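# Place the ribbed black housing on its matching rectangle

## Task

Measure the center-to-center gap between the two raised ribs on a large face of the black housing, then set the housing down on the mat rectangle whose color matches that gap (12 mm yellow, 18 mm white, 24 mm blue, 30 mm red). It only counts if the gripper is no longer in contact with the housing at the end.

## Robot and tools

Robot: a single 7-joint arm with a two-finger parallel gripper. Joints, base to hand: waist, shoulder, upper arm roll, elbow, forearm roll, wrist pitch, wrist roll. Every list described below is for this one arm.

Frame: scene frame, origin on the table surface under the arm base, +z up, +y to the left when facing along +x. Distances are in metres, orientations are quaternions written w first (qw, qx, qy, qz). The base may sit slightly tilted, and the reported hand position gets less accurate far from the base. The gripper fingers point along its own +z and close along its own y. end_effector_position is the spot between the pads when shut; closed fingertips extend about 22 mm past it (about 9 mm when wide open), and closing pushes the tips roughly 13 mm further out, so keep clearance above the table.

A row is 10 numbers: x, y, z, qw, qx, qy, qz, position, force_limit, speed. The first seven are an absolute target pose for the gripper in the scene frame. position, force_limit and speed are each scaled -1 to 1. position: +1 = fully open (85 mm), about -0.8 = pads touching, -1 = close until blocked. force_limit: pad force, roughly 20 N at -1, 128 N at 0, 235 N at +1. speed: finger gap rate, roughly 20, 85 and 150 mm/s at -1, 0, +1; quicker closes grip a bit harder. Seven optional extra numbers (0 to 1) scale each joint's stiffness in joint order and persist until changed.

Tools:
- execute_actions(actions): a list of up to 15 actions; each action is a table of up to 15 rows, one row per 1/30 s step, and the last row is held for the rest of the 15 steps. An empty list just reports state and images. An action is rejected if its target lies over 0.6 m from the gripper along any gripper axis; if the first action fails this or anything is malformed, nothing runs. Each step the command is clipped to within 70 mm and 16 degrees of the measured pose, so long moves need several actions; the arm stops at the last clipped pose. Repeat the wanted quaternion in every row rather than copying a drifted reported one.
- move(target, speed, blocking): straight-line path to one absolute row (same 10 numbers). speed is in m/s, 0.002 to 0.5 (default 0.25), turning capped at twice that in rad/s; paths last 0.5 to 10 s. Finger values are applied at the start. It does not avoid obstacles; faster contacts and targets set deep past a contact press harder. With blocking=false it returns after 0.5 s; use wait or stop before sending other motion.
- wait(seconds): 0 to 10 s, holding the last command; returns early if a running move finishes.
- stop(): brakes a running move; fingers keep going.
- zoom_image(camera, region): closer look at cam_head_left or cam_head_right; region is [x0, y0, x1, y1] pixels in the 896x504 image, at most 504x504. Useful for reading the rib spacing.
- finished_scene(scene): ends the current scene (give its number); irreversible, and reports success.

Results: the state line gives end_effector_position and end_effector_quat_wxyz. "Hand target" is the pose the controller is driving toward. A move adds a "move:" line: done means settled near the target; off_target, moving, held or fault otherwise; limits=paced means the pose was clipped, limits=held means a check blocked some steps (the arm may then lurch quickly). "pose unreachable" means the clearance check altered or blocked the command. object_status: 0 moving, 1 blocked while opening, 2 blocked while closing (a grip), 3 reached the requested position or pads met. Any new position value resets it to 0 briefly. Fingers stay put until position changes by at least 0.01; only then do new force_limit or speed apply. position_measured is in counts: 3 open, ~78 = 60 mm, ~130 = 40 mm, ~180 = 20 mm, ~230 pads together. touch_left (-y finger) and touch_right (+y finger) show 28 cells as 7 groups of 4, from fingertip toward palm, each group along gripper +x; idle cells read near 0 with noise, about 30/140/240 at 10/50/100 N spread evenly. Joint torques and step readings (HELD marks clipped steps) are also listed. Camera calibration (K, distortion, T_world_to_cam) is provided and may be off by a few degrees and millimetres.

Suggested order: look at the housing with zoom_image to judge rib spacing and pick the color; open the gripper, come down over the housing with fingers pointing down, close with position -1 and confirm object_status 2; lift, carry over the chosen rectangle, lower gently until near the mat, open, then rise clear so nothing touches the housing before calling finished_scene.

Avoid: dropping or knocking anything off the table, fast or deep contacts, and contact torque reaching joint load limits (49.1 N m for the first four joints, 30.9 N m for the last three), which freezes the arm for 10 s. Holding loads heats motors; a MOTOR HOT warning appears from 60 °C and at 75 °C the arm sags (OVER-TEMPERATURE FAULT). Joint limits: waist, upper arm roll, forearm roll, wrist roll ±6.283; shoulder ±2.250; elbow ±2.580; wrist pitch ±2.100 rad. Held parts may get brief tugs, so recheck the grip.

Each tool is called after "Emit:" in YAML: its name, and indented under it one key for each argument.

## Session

Emit:
execute_actions:
  actions: []

Scene clock: 0.00 s.
end_effector_position=(-0.0037, -0.0311, +0.2798) position_measured=3 object_status=3 touch_left=n/a touch_right=n/a end_effector_quat_wxyz=(+0.042, +0.470, +0.689, -0.550)
Joint positions: [-1.161  1.388 -0.258  1.773 -0.128  1.877 -1.272]
Joint velocities: [ 0.001  0.     0.    -0.     0.001  0.     0.001]
Joint torques (N m, as the joint torque sensors report them, + toward a larger angle): no reading
Hand target: -0.004, -0.031, +0.280; +0.042, +0.470, +0.689, -0.550
Joint stiffness scale: [1. 1. 1. 1. 1. 1. 1.]

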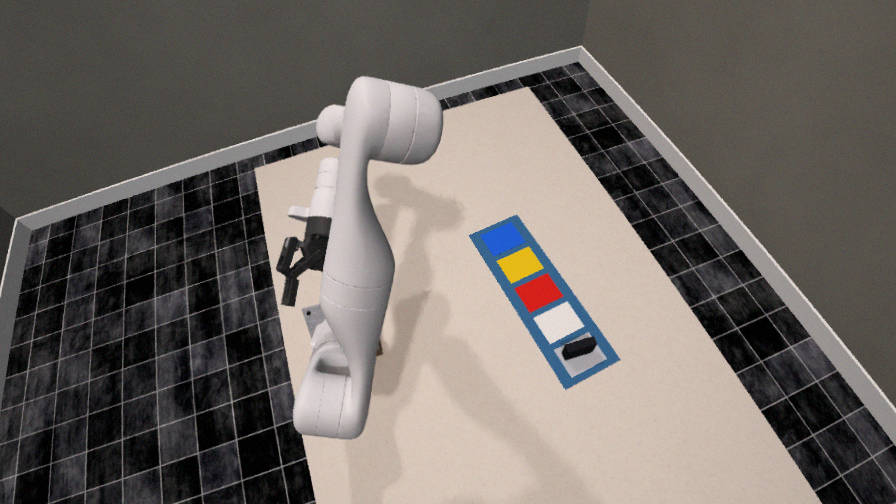

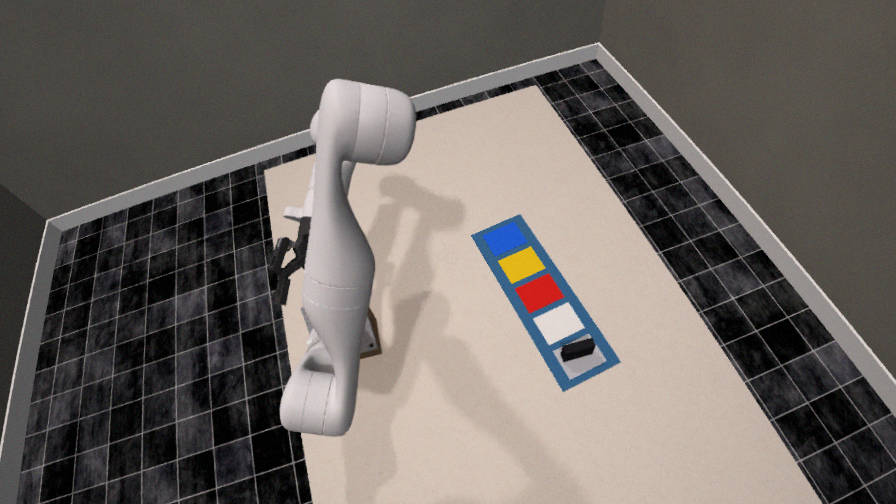

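Emit:
zoom_image:
  camera: "cam_head_left"
  region: [540, 325, 620, 385]

Emit:
move:
  target: [0.2,0.08,0.22,0,0.707,0.707,0,1,-0.5,0]
  speed: 0.35

Region (540, 325, 620, 385) of cam_head_left's 896x504 image, scaled by 6.300, with more detail than that image has; it fills the top 378 rows of this view, and the rest is white.

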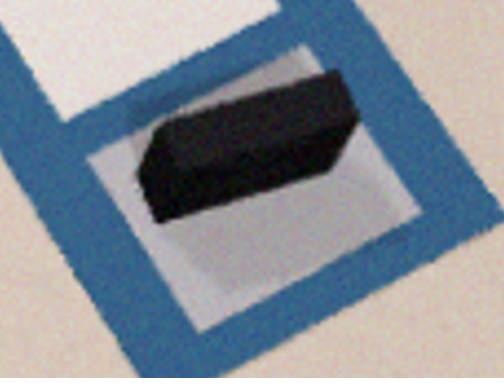

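Scene clock: 2.50 s.
end_effector_position=(+0.1989, +0.0814, +0.2210) position_measured=3 object_status=3 touch_left=((-9 -15 5 -21) (9 -3 4 -2) (5 -2 -8 -3) (2 0 4 -4) (4 -3 -8 1) (-8 8 -4 -2) (-2 4 2 -5)) touch_right=((5 3 0 -5) (0 2 -9 6) (2 -6 3 -6) (1 -4 -10 4) (-9 -3 9 -10) (-8 5 1 9) (-7 -5 2 -4)) end_effector_quat_wxyz=(-0.002, +0.704, +0.710, -0.004)
Joint positions: [-1.155  0.927 -0.063  1.875  0.349  1.15  -1.378]
Joint velocities: [-0.012 -0.011  0.014  0.005 -0.001 -0.007  0.002]
Joint torques (N m, as the joint torque sensors report them, + toward a larger angle): [ -6.2  -11.7   -2.77  -6.8    0.39  -0.12  -0.03]
Hand target: +0.200, +0.082, +0.221; -0.001, +0.706, +0.708, +0.001
Off the commanded pose: 0.002 m, 1 deg.
Joint stiffness scale: [1. 1. 1. 1. 1. 1. 1.]
move: done

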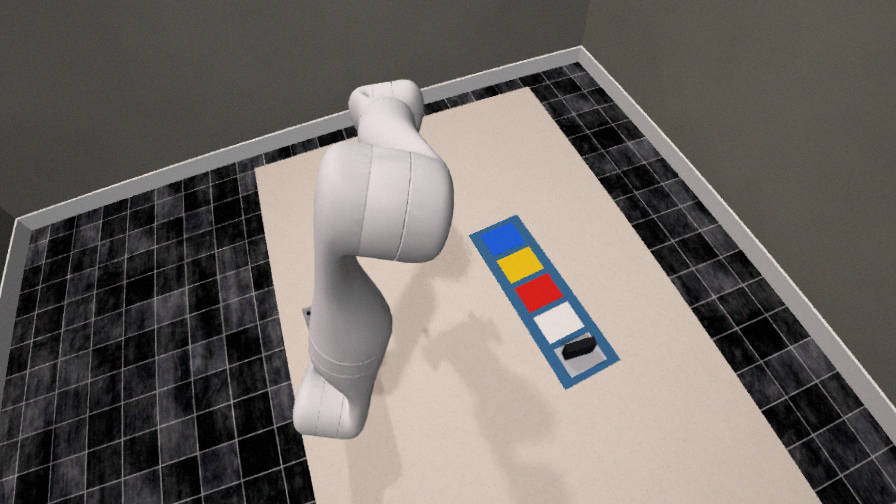

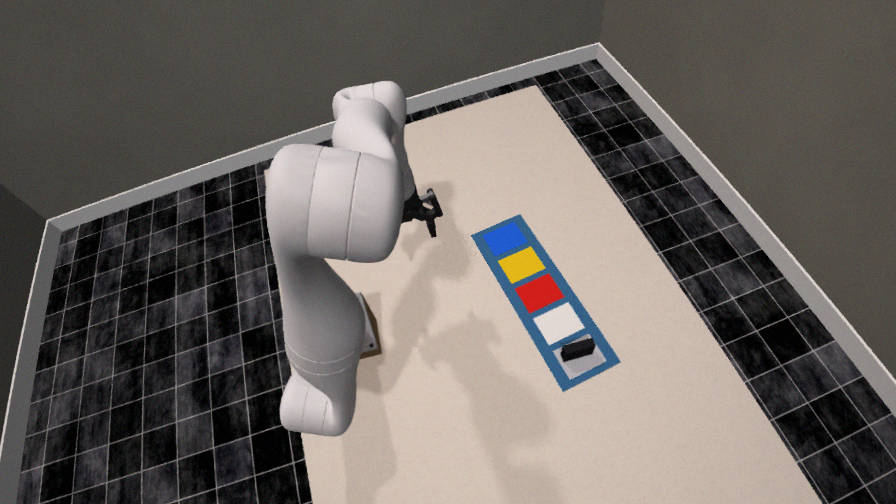

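Emit:
move:
  target: [0.446,-0.195,0.11,0,0.999,-0.045,0,1,-0.5,0]
  speed: 0.4

Emit:
move:
  target: [0.446,-0.195,0.036,0,0.999,-0.045,0,1,-0.5,0]
  speed: 0.12

Emit:
move:
  target: [0.446,-0.195,0.036,0,0.999,-0.045,0,-1,-0.5,0]

Scene clock: 5.53 s.
end_effector_position=(+0.4464, -0.1947, +0.1113) position_measured=3 object_status=3 touch_left=((8 -9 3 -24) (-1 1 3 -6) (6 -1 8 -2) (-3 -6 10 -4) (2 -8 7 4) (4 1 -13 14) (3 7 12 1)) touch_right=((1 8 5 10) (-8 0 -1 -5) (1 -1 5 -13) (19 -1 3 3) (-10 3 0 -21) (-1 3 10 0) (0 -6 3 3)) end_effector_quat_wxyz=(+0.002, +0.999, -0.037, +0.001)
Joint positions: [-0.819  0.879  0.735  1.74   0.32   0.898 -2.003]
Joint velocities: [ 0.007  0.003 -0.    -0.002 -0.    -0.    -0.001]
Joint torques (N m, as the joint torque sensors report them, + toward a larger angle): [-12.47  -9.53  -1.3   -5.99   0.41  -0.23  -0.09]
Hand target: +0.449, -0.194, +0.110; +0.000, +0.999, -0.046, +0.003
Off the commanded pose: 0.001 m, 1 deg.
Joint stiffness scale: [1. 1. 1. 1. 1. 1. 1.]
move: done

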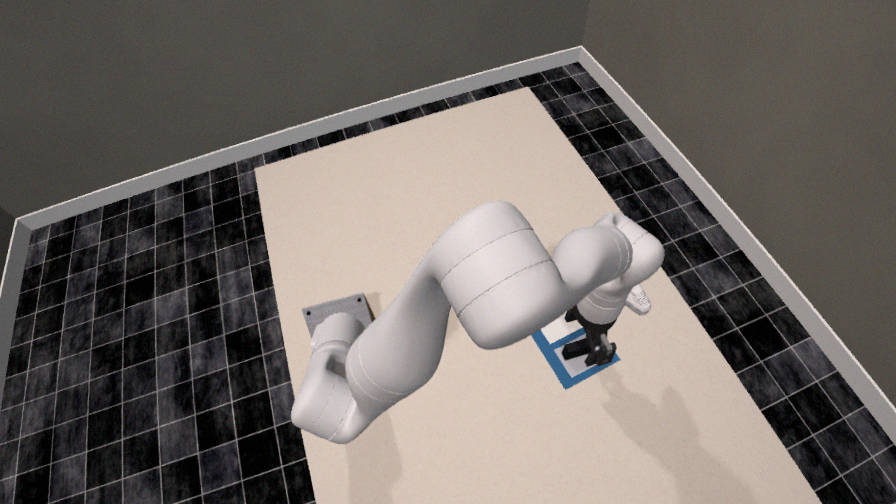

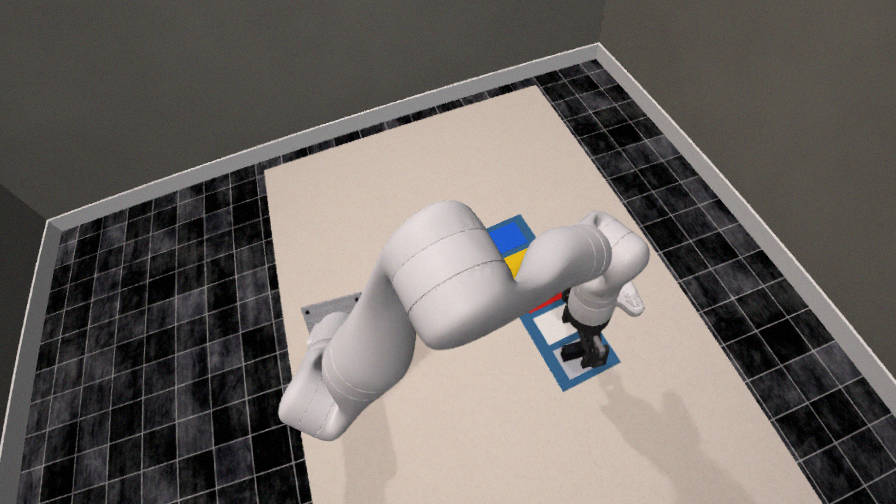

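Scene clock: 6.67 s.
end_effector_position=(+0.4477, -0.1948, +0.0387) position_measured=3 object_status=3 touch_left=((0 -6 0 -14) (-9 2 3 2) (6 -2 2 -4) (9 -4 1 6) (1 -6 -2 -2) (4 -3 -1 6) (-1 7 1 1)) touch_right=((4 0 10 15) (12 -15 4 18) (-4 -1 0 9) (6 -14 -5 -5) (-6 -4 6 -8) (-8 -1 1 4) (-3 -21 -9 -2)) end_effector_quat_wxyz=(+0.000, +0.999, -0.040, +0.001)
Joint positions: [-0.719  0.978  0.738  1.799  0.32   0.7   -2.004]
Joint velocities: [ 0.003  0.003  0.    -0.     0.    -0.     0.001]
Joint torques (N m, as the joint torque sensors report them, + toward a larger angle): [-12.77 -11.27  -1.24  -4.64  -0.03   0.11  -0.03]
Hand target: +0.446, -0.195, +0.036; +0.000, +0.999, -0.045, -0.000
Off the commanded pose: 0.003 m, 1 deg.
Joint stiffness scale: [1. 1. 1. 1. 1. 1. 1.]
move: done

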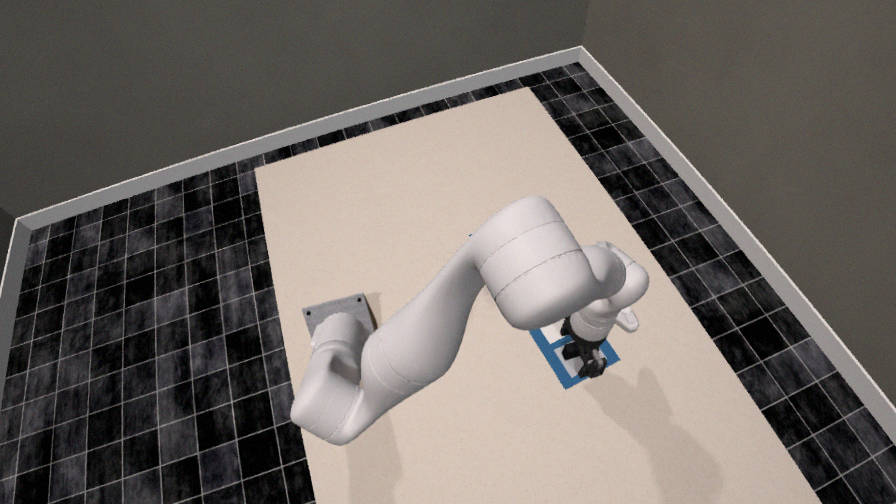

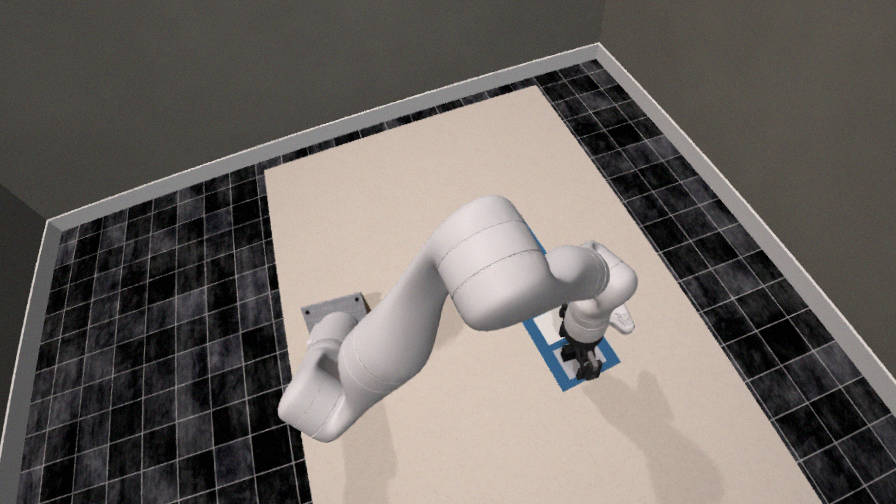

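Scene clock: 7.77 s.
end_effector_position=(+0.4474, -0.1948, +0.0385) position_measured=186 object_status=2 touch_left=((21 210 279 256) (59 316 353 418) (3 46 55 50) (4 0 5 3) (26 97 89 109) (139 492 473 616) (36 155 141 118)) touch_right=((30 244 459 263) (55 273 478 454) (23 64 80 64) (5 -10 2 2) (16 134 132 108) (112 608 728 688) (22 140 196 111)) end_effector_quat_wxyz=(+0.000, +0.999, -0.040, +0.001)
Joint positions: [-0.719  0.978  0.738  1.799  0.32   0.7   -2.004]
Joint velocities: [ 0.    -0.001  0.     0.    -0.001 -0.     0.001]
Joint torques (N m, as the joint torque sensors report them, + toward a larger angle): [-13.46 -10.8   -1.42  -4.78   0.15   0.02   0.11]
Hand target: +0.446, -0.195, +0.036; +0.000, +0.999, -0.045, -0.000
Off the commanded pose: 0.003 m, 1 deg.
Joint stiffness scale: [1. 1. 1. 1. 1. 1. 1.]
move: done

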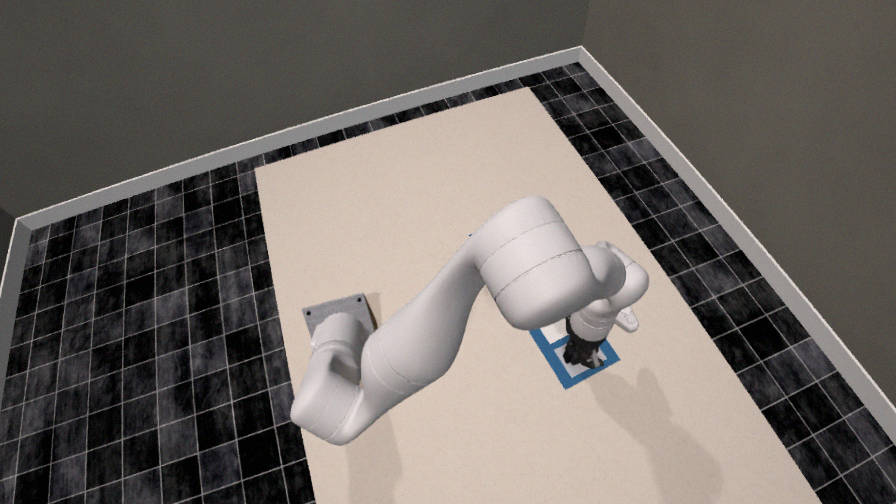

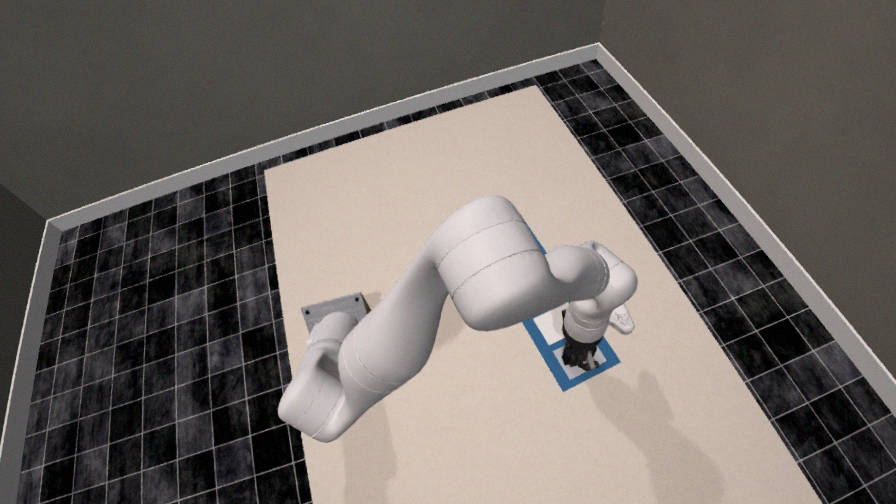

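Emit:
move:
  target: [0.446,-0.19,0.07,0,0.999,-0.045,0,-1,-0.5,0]
  speed: 0.12

Emit:
move:
  target: [0.416,0.132,0.065,0,0.999,0.045,0,-1,-0.5,0]
  speed: 0.3

Emit:
move:
  target: [0.416,0.132,0.037,0,0.999,0.045,0,-1,-0.5,0]
  speed: 0.04

Emit:
zoom_image:
  camera: "cam_head_right"
  region: [450, 180, 570, 290]

Scene clock: 9.57 s.
end_effector_position=(+0.4452, -0.1899, +0.0674) position_measured=186 object_status=2 touch_left=((39 223 267 263) (57 312 361 408) (5 48 59 57) (6 0 11 3) (24 98 88 107) (135 484 478 621) (41 157 147 125)) touch_right=((38 252 442 257) (57 281 477 463) (2 55 82 65) (10 -8 -2 -2) (8 128 130 104) (107 599 711 687) (24 142 198 112)) end_effector_quat_wxyz=(+0.001, +0.999, -0.037, +0.000)
Joint positions: [-0.77   0.944  0.74   1.786  0.311  0.773 -2.004]
Joint velocities: [-0.007 -0.     0.003 -0.    -0.006  0.     0.   ]
Joint torques (N m, as the joint torque sensors report them, + toward a larger angle): [-12.46 -10.49  -1.4   -4.77   0.25  -0.18  -0.02]
Hand target: +0.446, -0.190, +0.070; -0.000, +0.999, -0.045, +0.000
Off the commanded pose: 0.003 m, 1 deg.
Joint stiffness scale: [1. 1. 1. 1. 1. 1. 1.]
move: done

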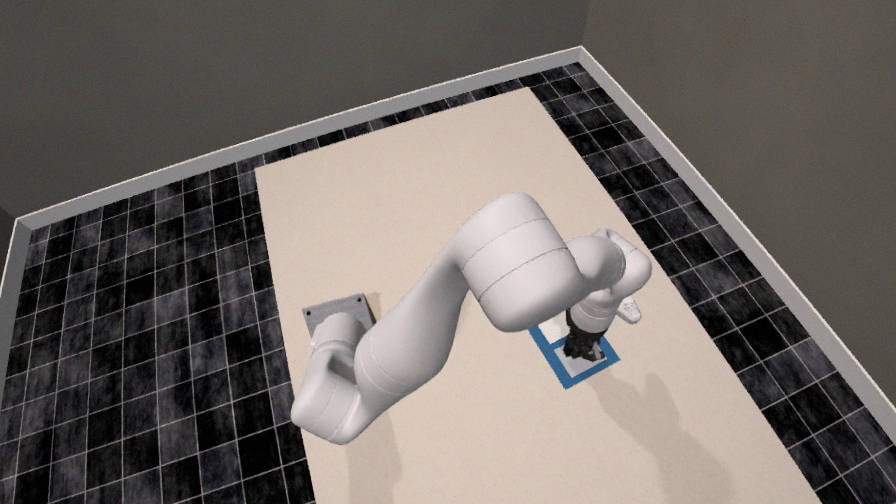

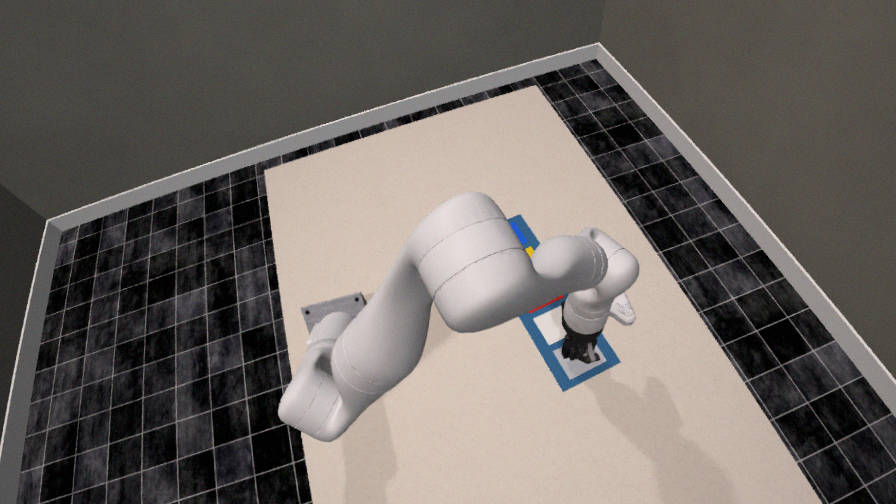

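Scene clock: 11.23 s.
end_effector_position=(+0.4153, +0.1308, +0.0647) position_measured=186 object_status=2 touch_left=((36 225 267 254) (50 314 352 428) (11 52 62 47) (6 -16 6 -1) (33 104 80 102) (136 483 481 613) (51 161 156 125)) touch_right=((41 236 444 264) (56 273 489 437) (8 74 70 61) (21 -1 0 -2) (19 140 143 111) (106 604 718 681) (30 132 187 117)) end_effector_quat_wxyz=(-0.002, +0.999, +0.050, +0.001)
Joint positions: [-1.009  1.404  0.428  1.457  0.155  0.913 -2.291]
Joint velocities: [-0.002  0.006  0.    -0.002 -0.003  0.001  0.   ]
Joint torques (N m, as the joint torque sensors report them, + toward a larger angle): [-11.92 -18.57  -0.59  -6.44   0.39   0.04  -0.18]
Hand target: +0.414, +0.132, +0.065; -0.001, +0.999, +0.045, -0.002
Off the commanded pose: 0.001 m, 1 deg.
Joint stiffness scale: [1. 1. 1. 1. 1. 1. 1.]
move: done

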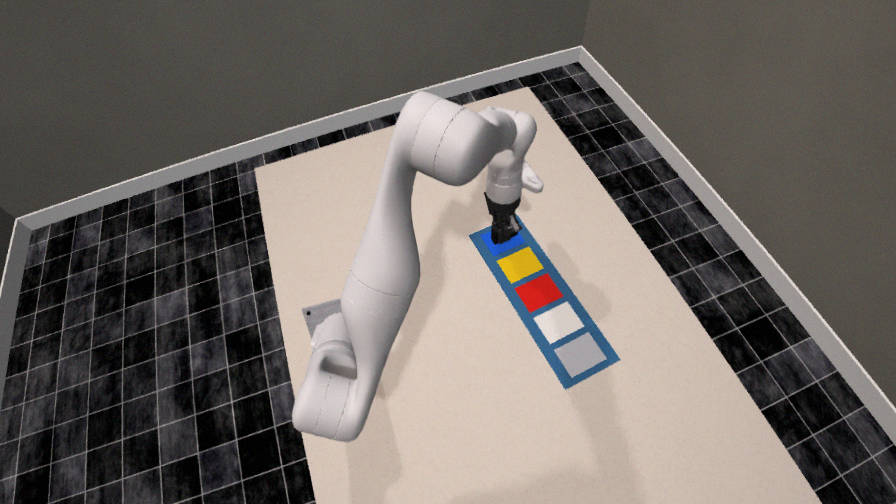

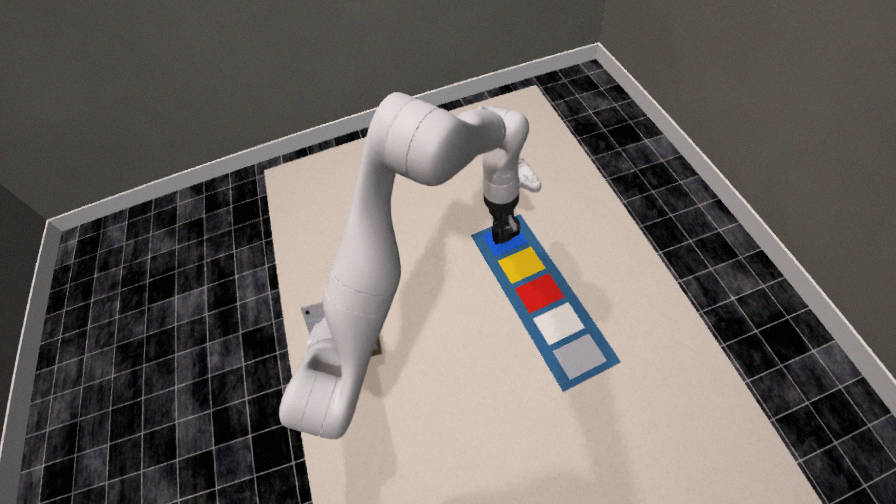

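Scene clock: 12.27 s.
end_effector_position=(+0.4169, +0.1328, +0.0403) position_measured=186 object_status=2 touch_left=((31 225 270 262) (45 307 353 413) (4 53 49 53) (4 1 9 7) (26 100 85 103) (138 481 479 614) (39 157 143 123)) touch_right=((44 246 446 256) (52 280 478 452) (8 66 79 61) (9 1 -7 13) (11 137 134 98) (97 604 717 681) (27 137 193 120)) end_effector_quat_wxyz=(+0.001, +0.999, +0.051, +0.001)
Joint positions: [-0.994  1.445  0.435  1.461  0.155  0.867 -2.291]
Joint velocities: [-0.001  0.004  0.002  0.    -0.    -0.001  0.   ]
Joint torques (N m, as the joint torque sensors report them, + toward a larger angle): [-12.08 -19.88  -0.24  -6.37   0.31  -0.02  -0.01]
Hand target: +0.416, +0.132, +0.037; +0.000, +0.999, +0.045, -0.000
Off the commanded pose: 0.004 m, 1 deg.
Joint stiffness scale: [1. 1. 1. 1. 1. 1. 1.]
move: off_target

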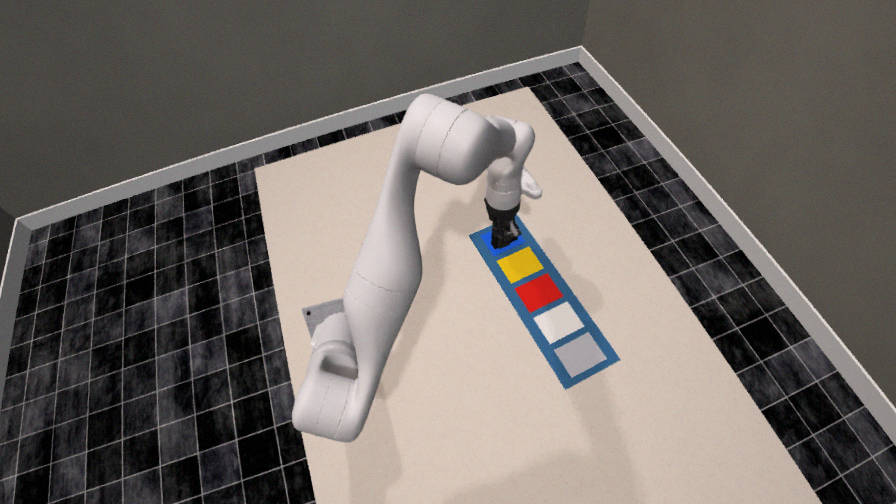

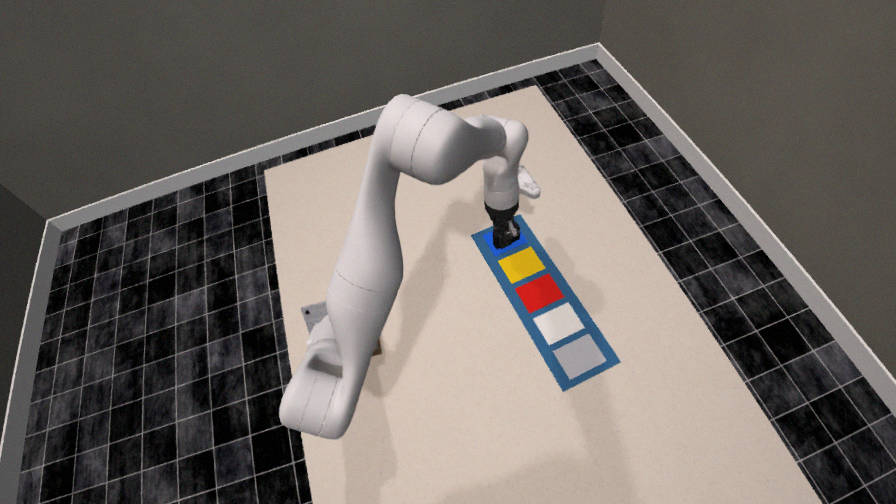

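Region (450, 180, 570, 290) of cam_head_right's 896x504 image, scaled by 4.200, with more detail than that image has; it fills the top 462 rows of this view, and the rest is white.

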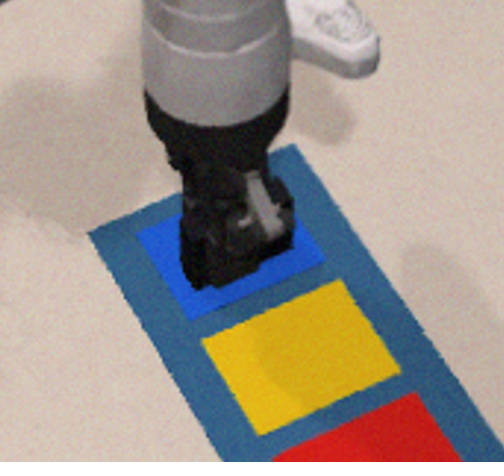

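Emit:
execute_actions:
  actions:
    - [[0.415,0.132,0.0345,0,0.999,0.045,0,-1,-0.5,0]]
    - [[0.415,0.132,0.0345,0,0.999,0.045,0,1,-0.5,0]]

Emit:
move:
  target: [0.416,0.132,0.11,0,0.999,0.045,0,1,-0.5,0]

Scene clock: 13.57 s.
end_effector_position=(+0.4160, +0.1326, +0.0376) position_measured=93 object_status=0 touch_left=((-1 -9 2 -9) (7 -1 12 -1) (2 -4 2 -2) (1 5 11 0) (-3 -15 -6 2) (8 8 -7 11) (-5 7 13 3)) touch_right=((9 10 12 7) (4 -8 2 3) (-3 -1 2 -5) (4 -2 -1 -3) (-5 -5 15 -12) (-1 5 3 -12) (0 -5 -4 3)) end_effector_quat_wxyz=(+0.001, +0.999, +0.052, +0.001)
Joint positions: [-0.994  1.448  0.436  1.466  0.155  0.86  -2.291]
Joint velocities: [ 0.001  0.001 -0.    -0.     0.    -0.     0.   ]
Joint torques (N m, as the joint torque sensors report them, + toward a larger angle): [-11.87 -19.28  -0.62  -6.26   0.22  -0.23   0.11]
Hand target: +0.415, +0.132, +0.035; +0.000, +0.999, +0.045, -0.000
Off the commanded pose: 0.003 m, 1 deg.
Joint stiffness scale: [1. 1. 1. 1. 1. 1. 1.]
Step readings (end_effector_position; steps 1 to 15: 1st action; 16 to 30: 2nd action):
0: (+0.4169, +0.1327, +0.0401)
1: (+0.4169, +0.1328, +0.0399)
2: (+0.4168, +0.1330, +0.0393)
4: (+0.4166, +0.1329, +0.0387)
8: (+0.4166, +0.1329, +0.0387)
15: (+0.4166, +0.1329, +0.0387)
16: (+0.4166, +0.1329, +0.0387)
17: (+0.4166, +0.1329, +0.0386)
19: (+0.4164, +0.1328, +0.0383)
23: (+0.4161, +0.1327, +0.0378)
30: end_effector_position above

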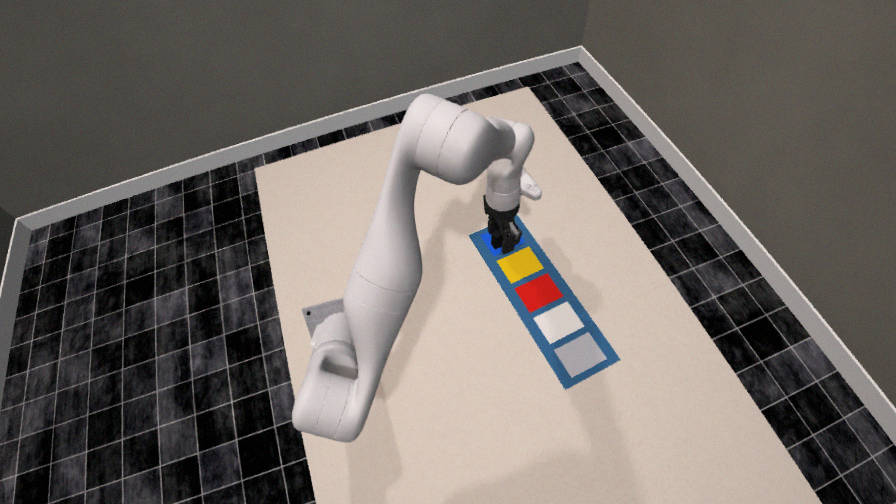

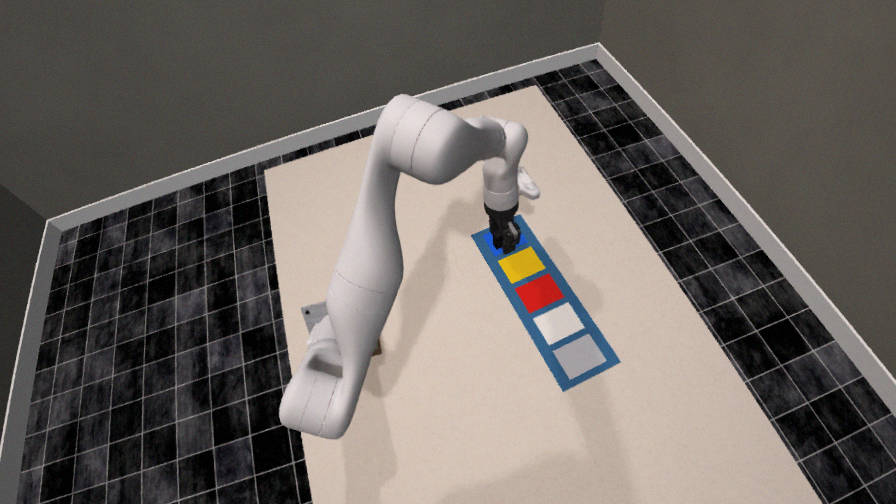

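Scene clock: 14.47 s.
end_effector_position=(+0.4168, +0.1300, +0.1066) position_measured=3 object_status=3 touch_left=((-2 -1 13 -23) (-8 -9 -6 1) (3 -6 6 -11) (14 -6 -1 2) (-4 8 -6 -1) (2 -2 -3 4) (-7 3 8 11)) touch_right=((3 -3 2 18) (4 -5 -6 -6) (6 -2 -6 8) (9 -3 3 1) (3 -8 9 -7) (1 1 8 7) (3 -11 -1 3)) end_effector_quat_wxyz=(+0.002, +0.999, +0.046, +0.001)
Joint positions: [-1.04   1.359  0.43   1.41   0.147  1.018 -2.291]
Joint velocities: [-0.001 -0.003 -0.001 -0.     0.     0.001  0.   ]
Joint torques (N m, as the joint torque sensors report them, + toward a larger angle): [-11.57 -18.52  -0.77  -6.86   0.16  -0.24  -0.04]
Hand target: +0.416, +0.132, +0.110; -0.000, +0.999, +0.045, +0.000
Off the commanded pose: 0.004 m, 0 deg.
Joint stiffness scale: [1. 1. 1. 1. 1. 1. 1.]
move: off_target

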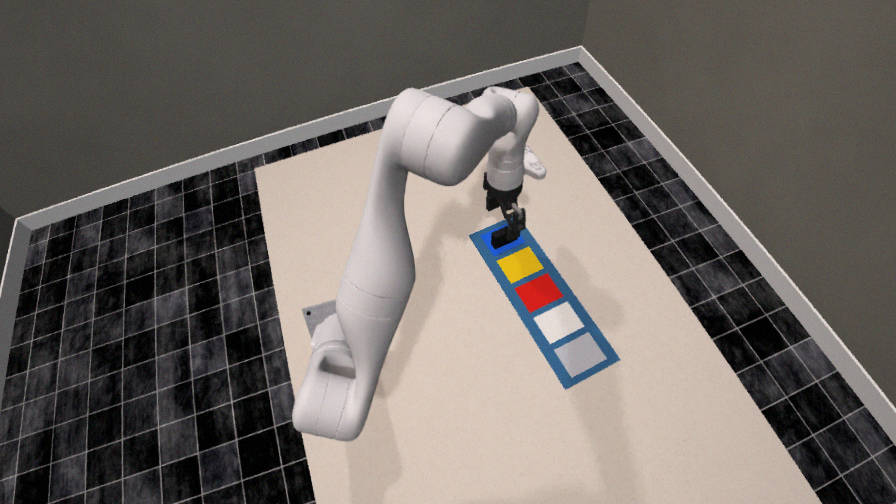

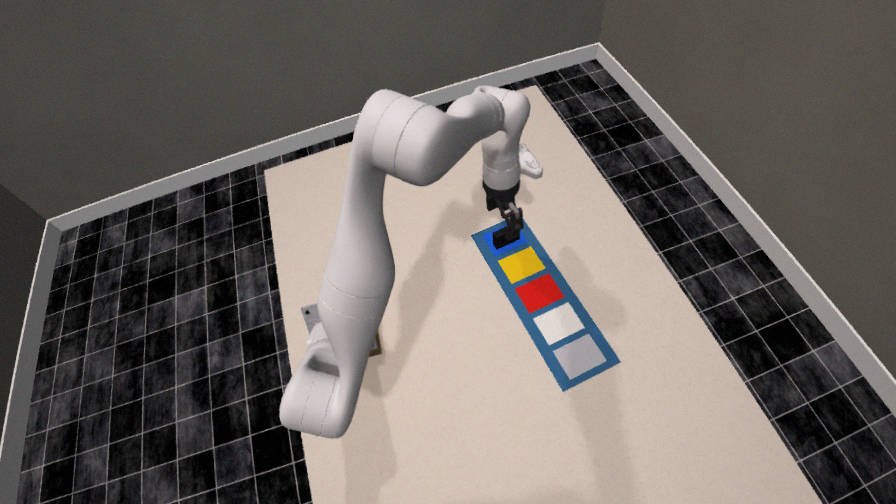

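Emit:
finished_scene:
  scene: 2

The scene is finished: the task was done.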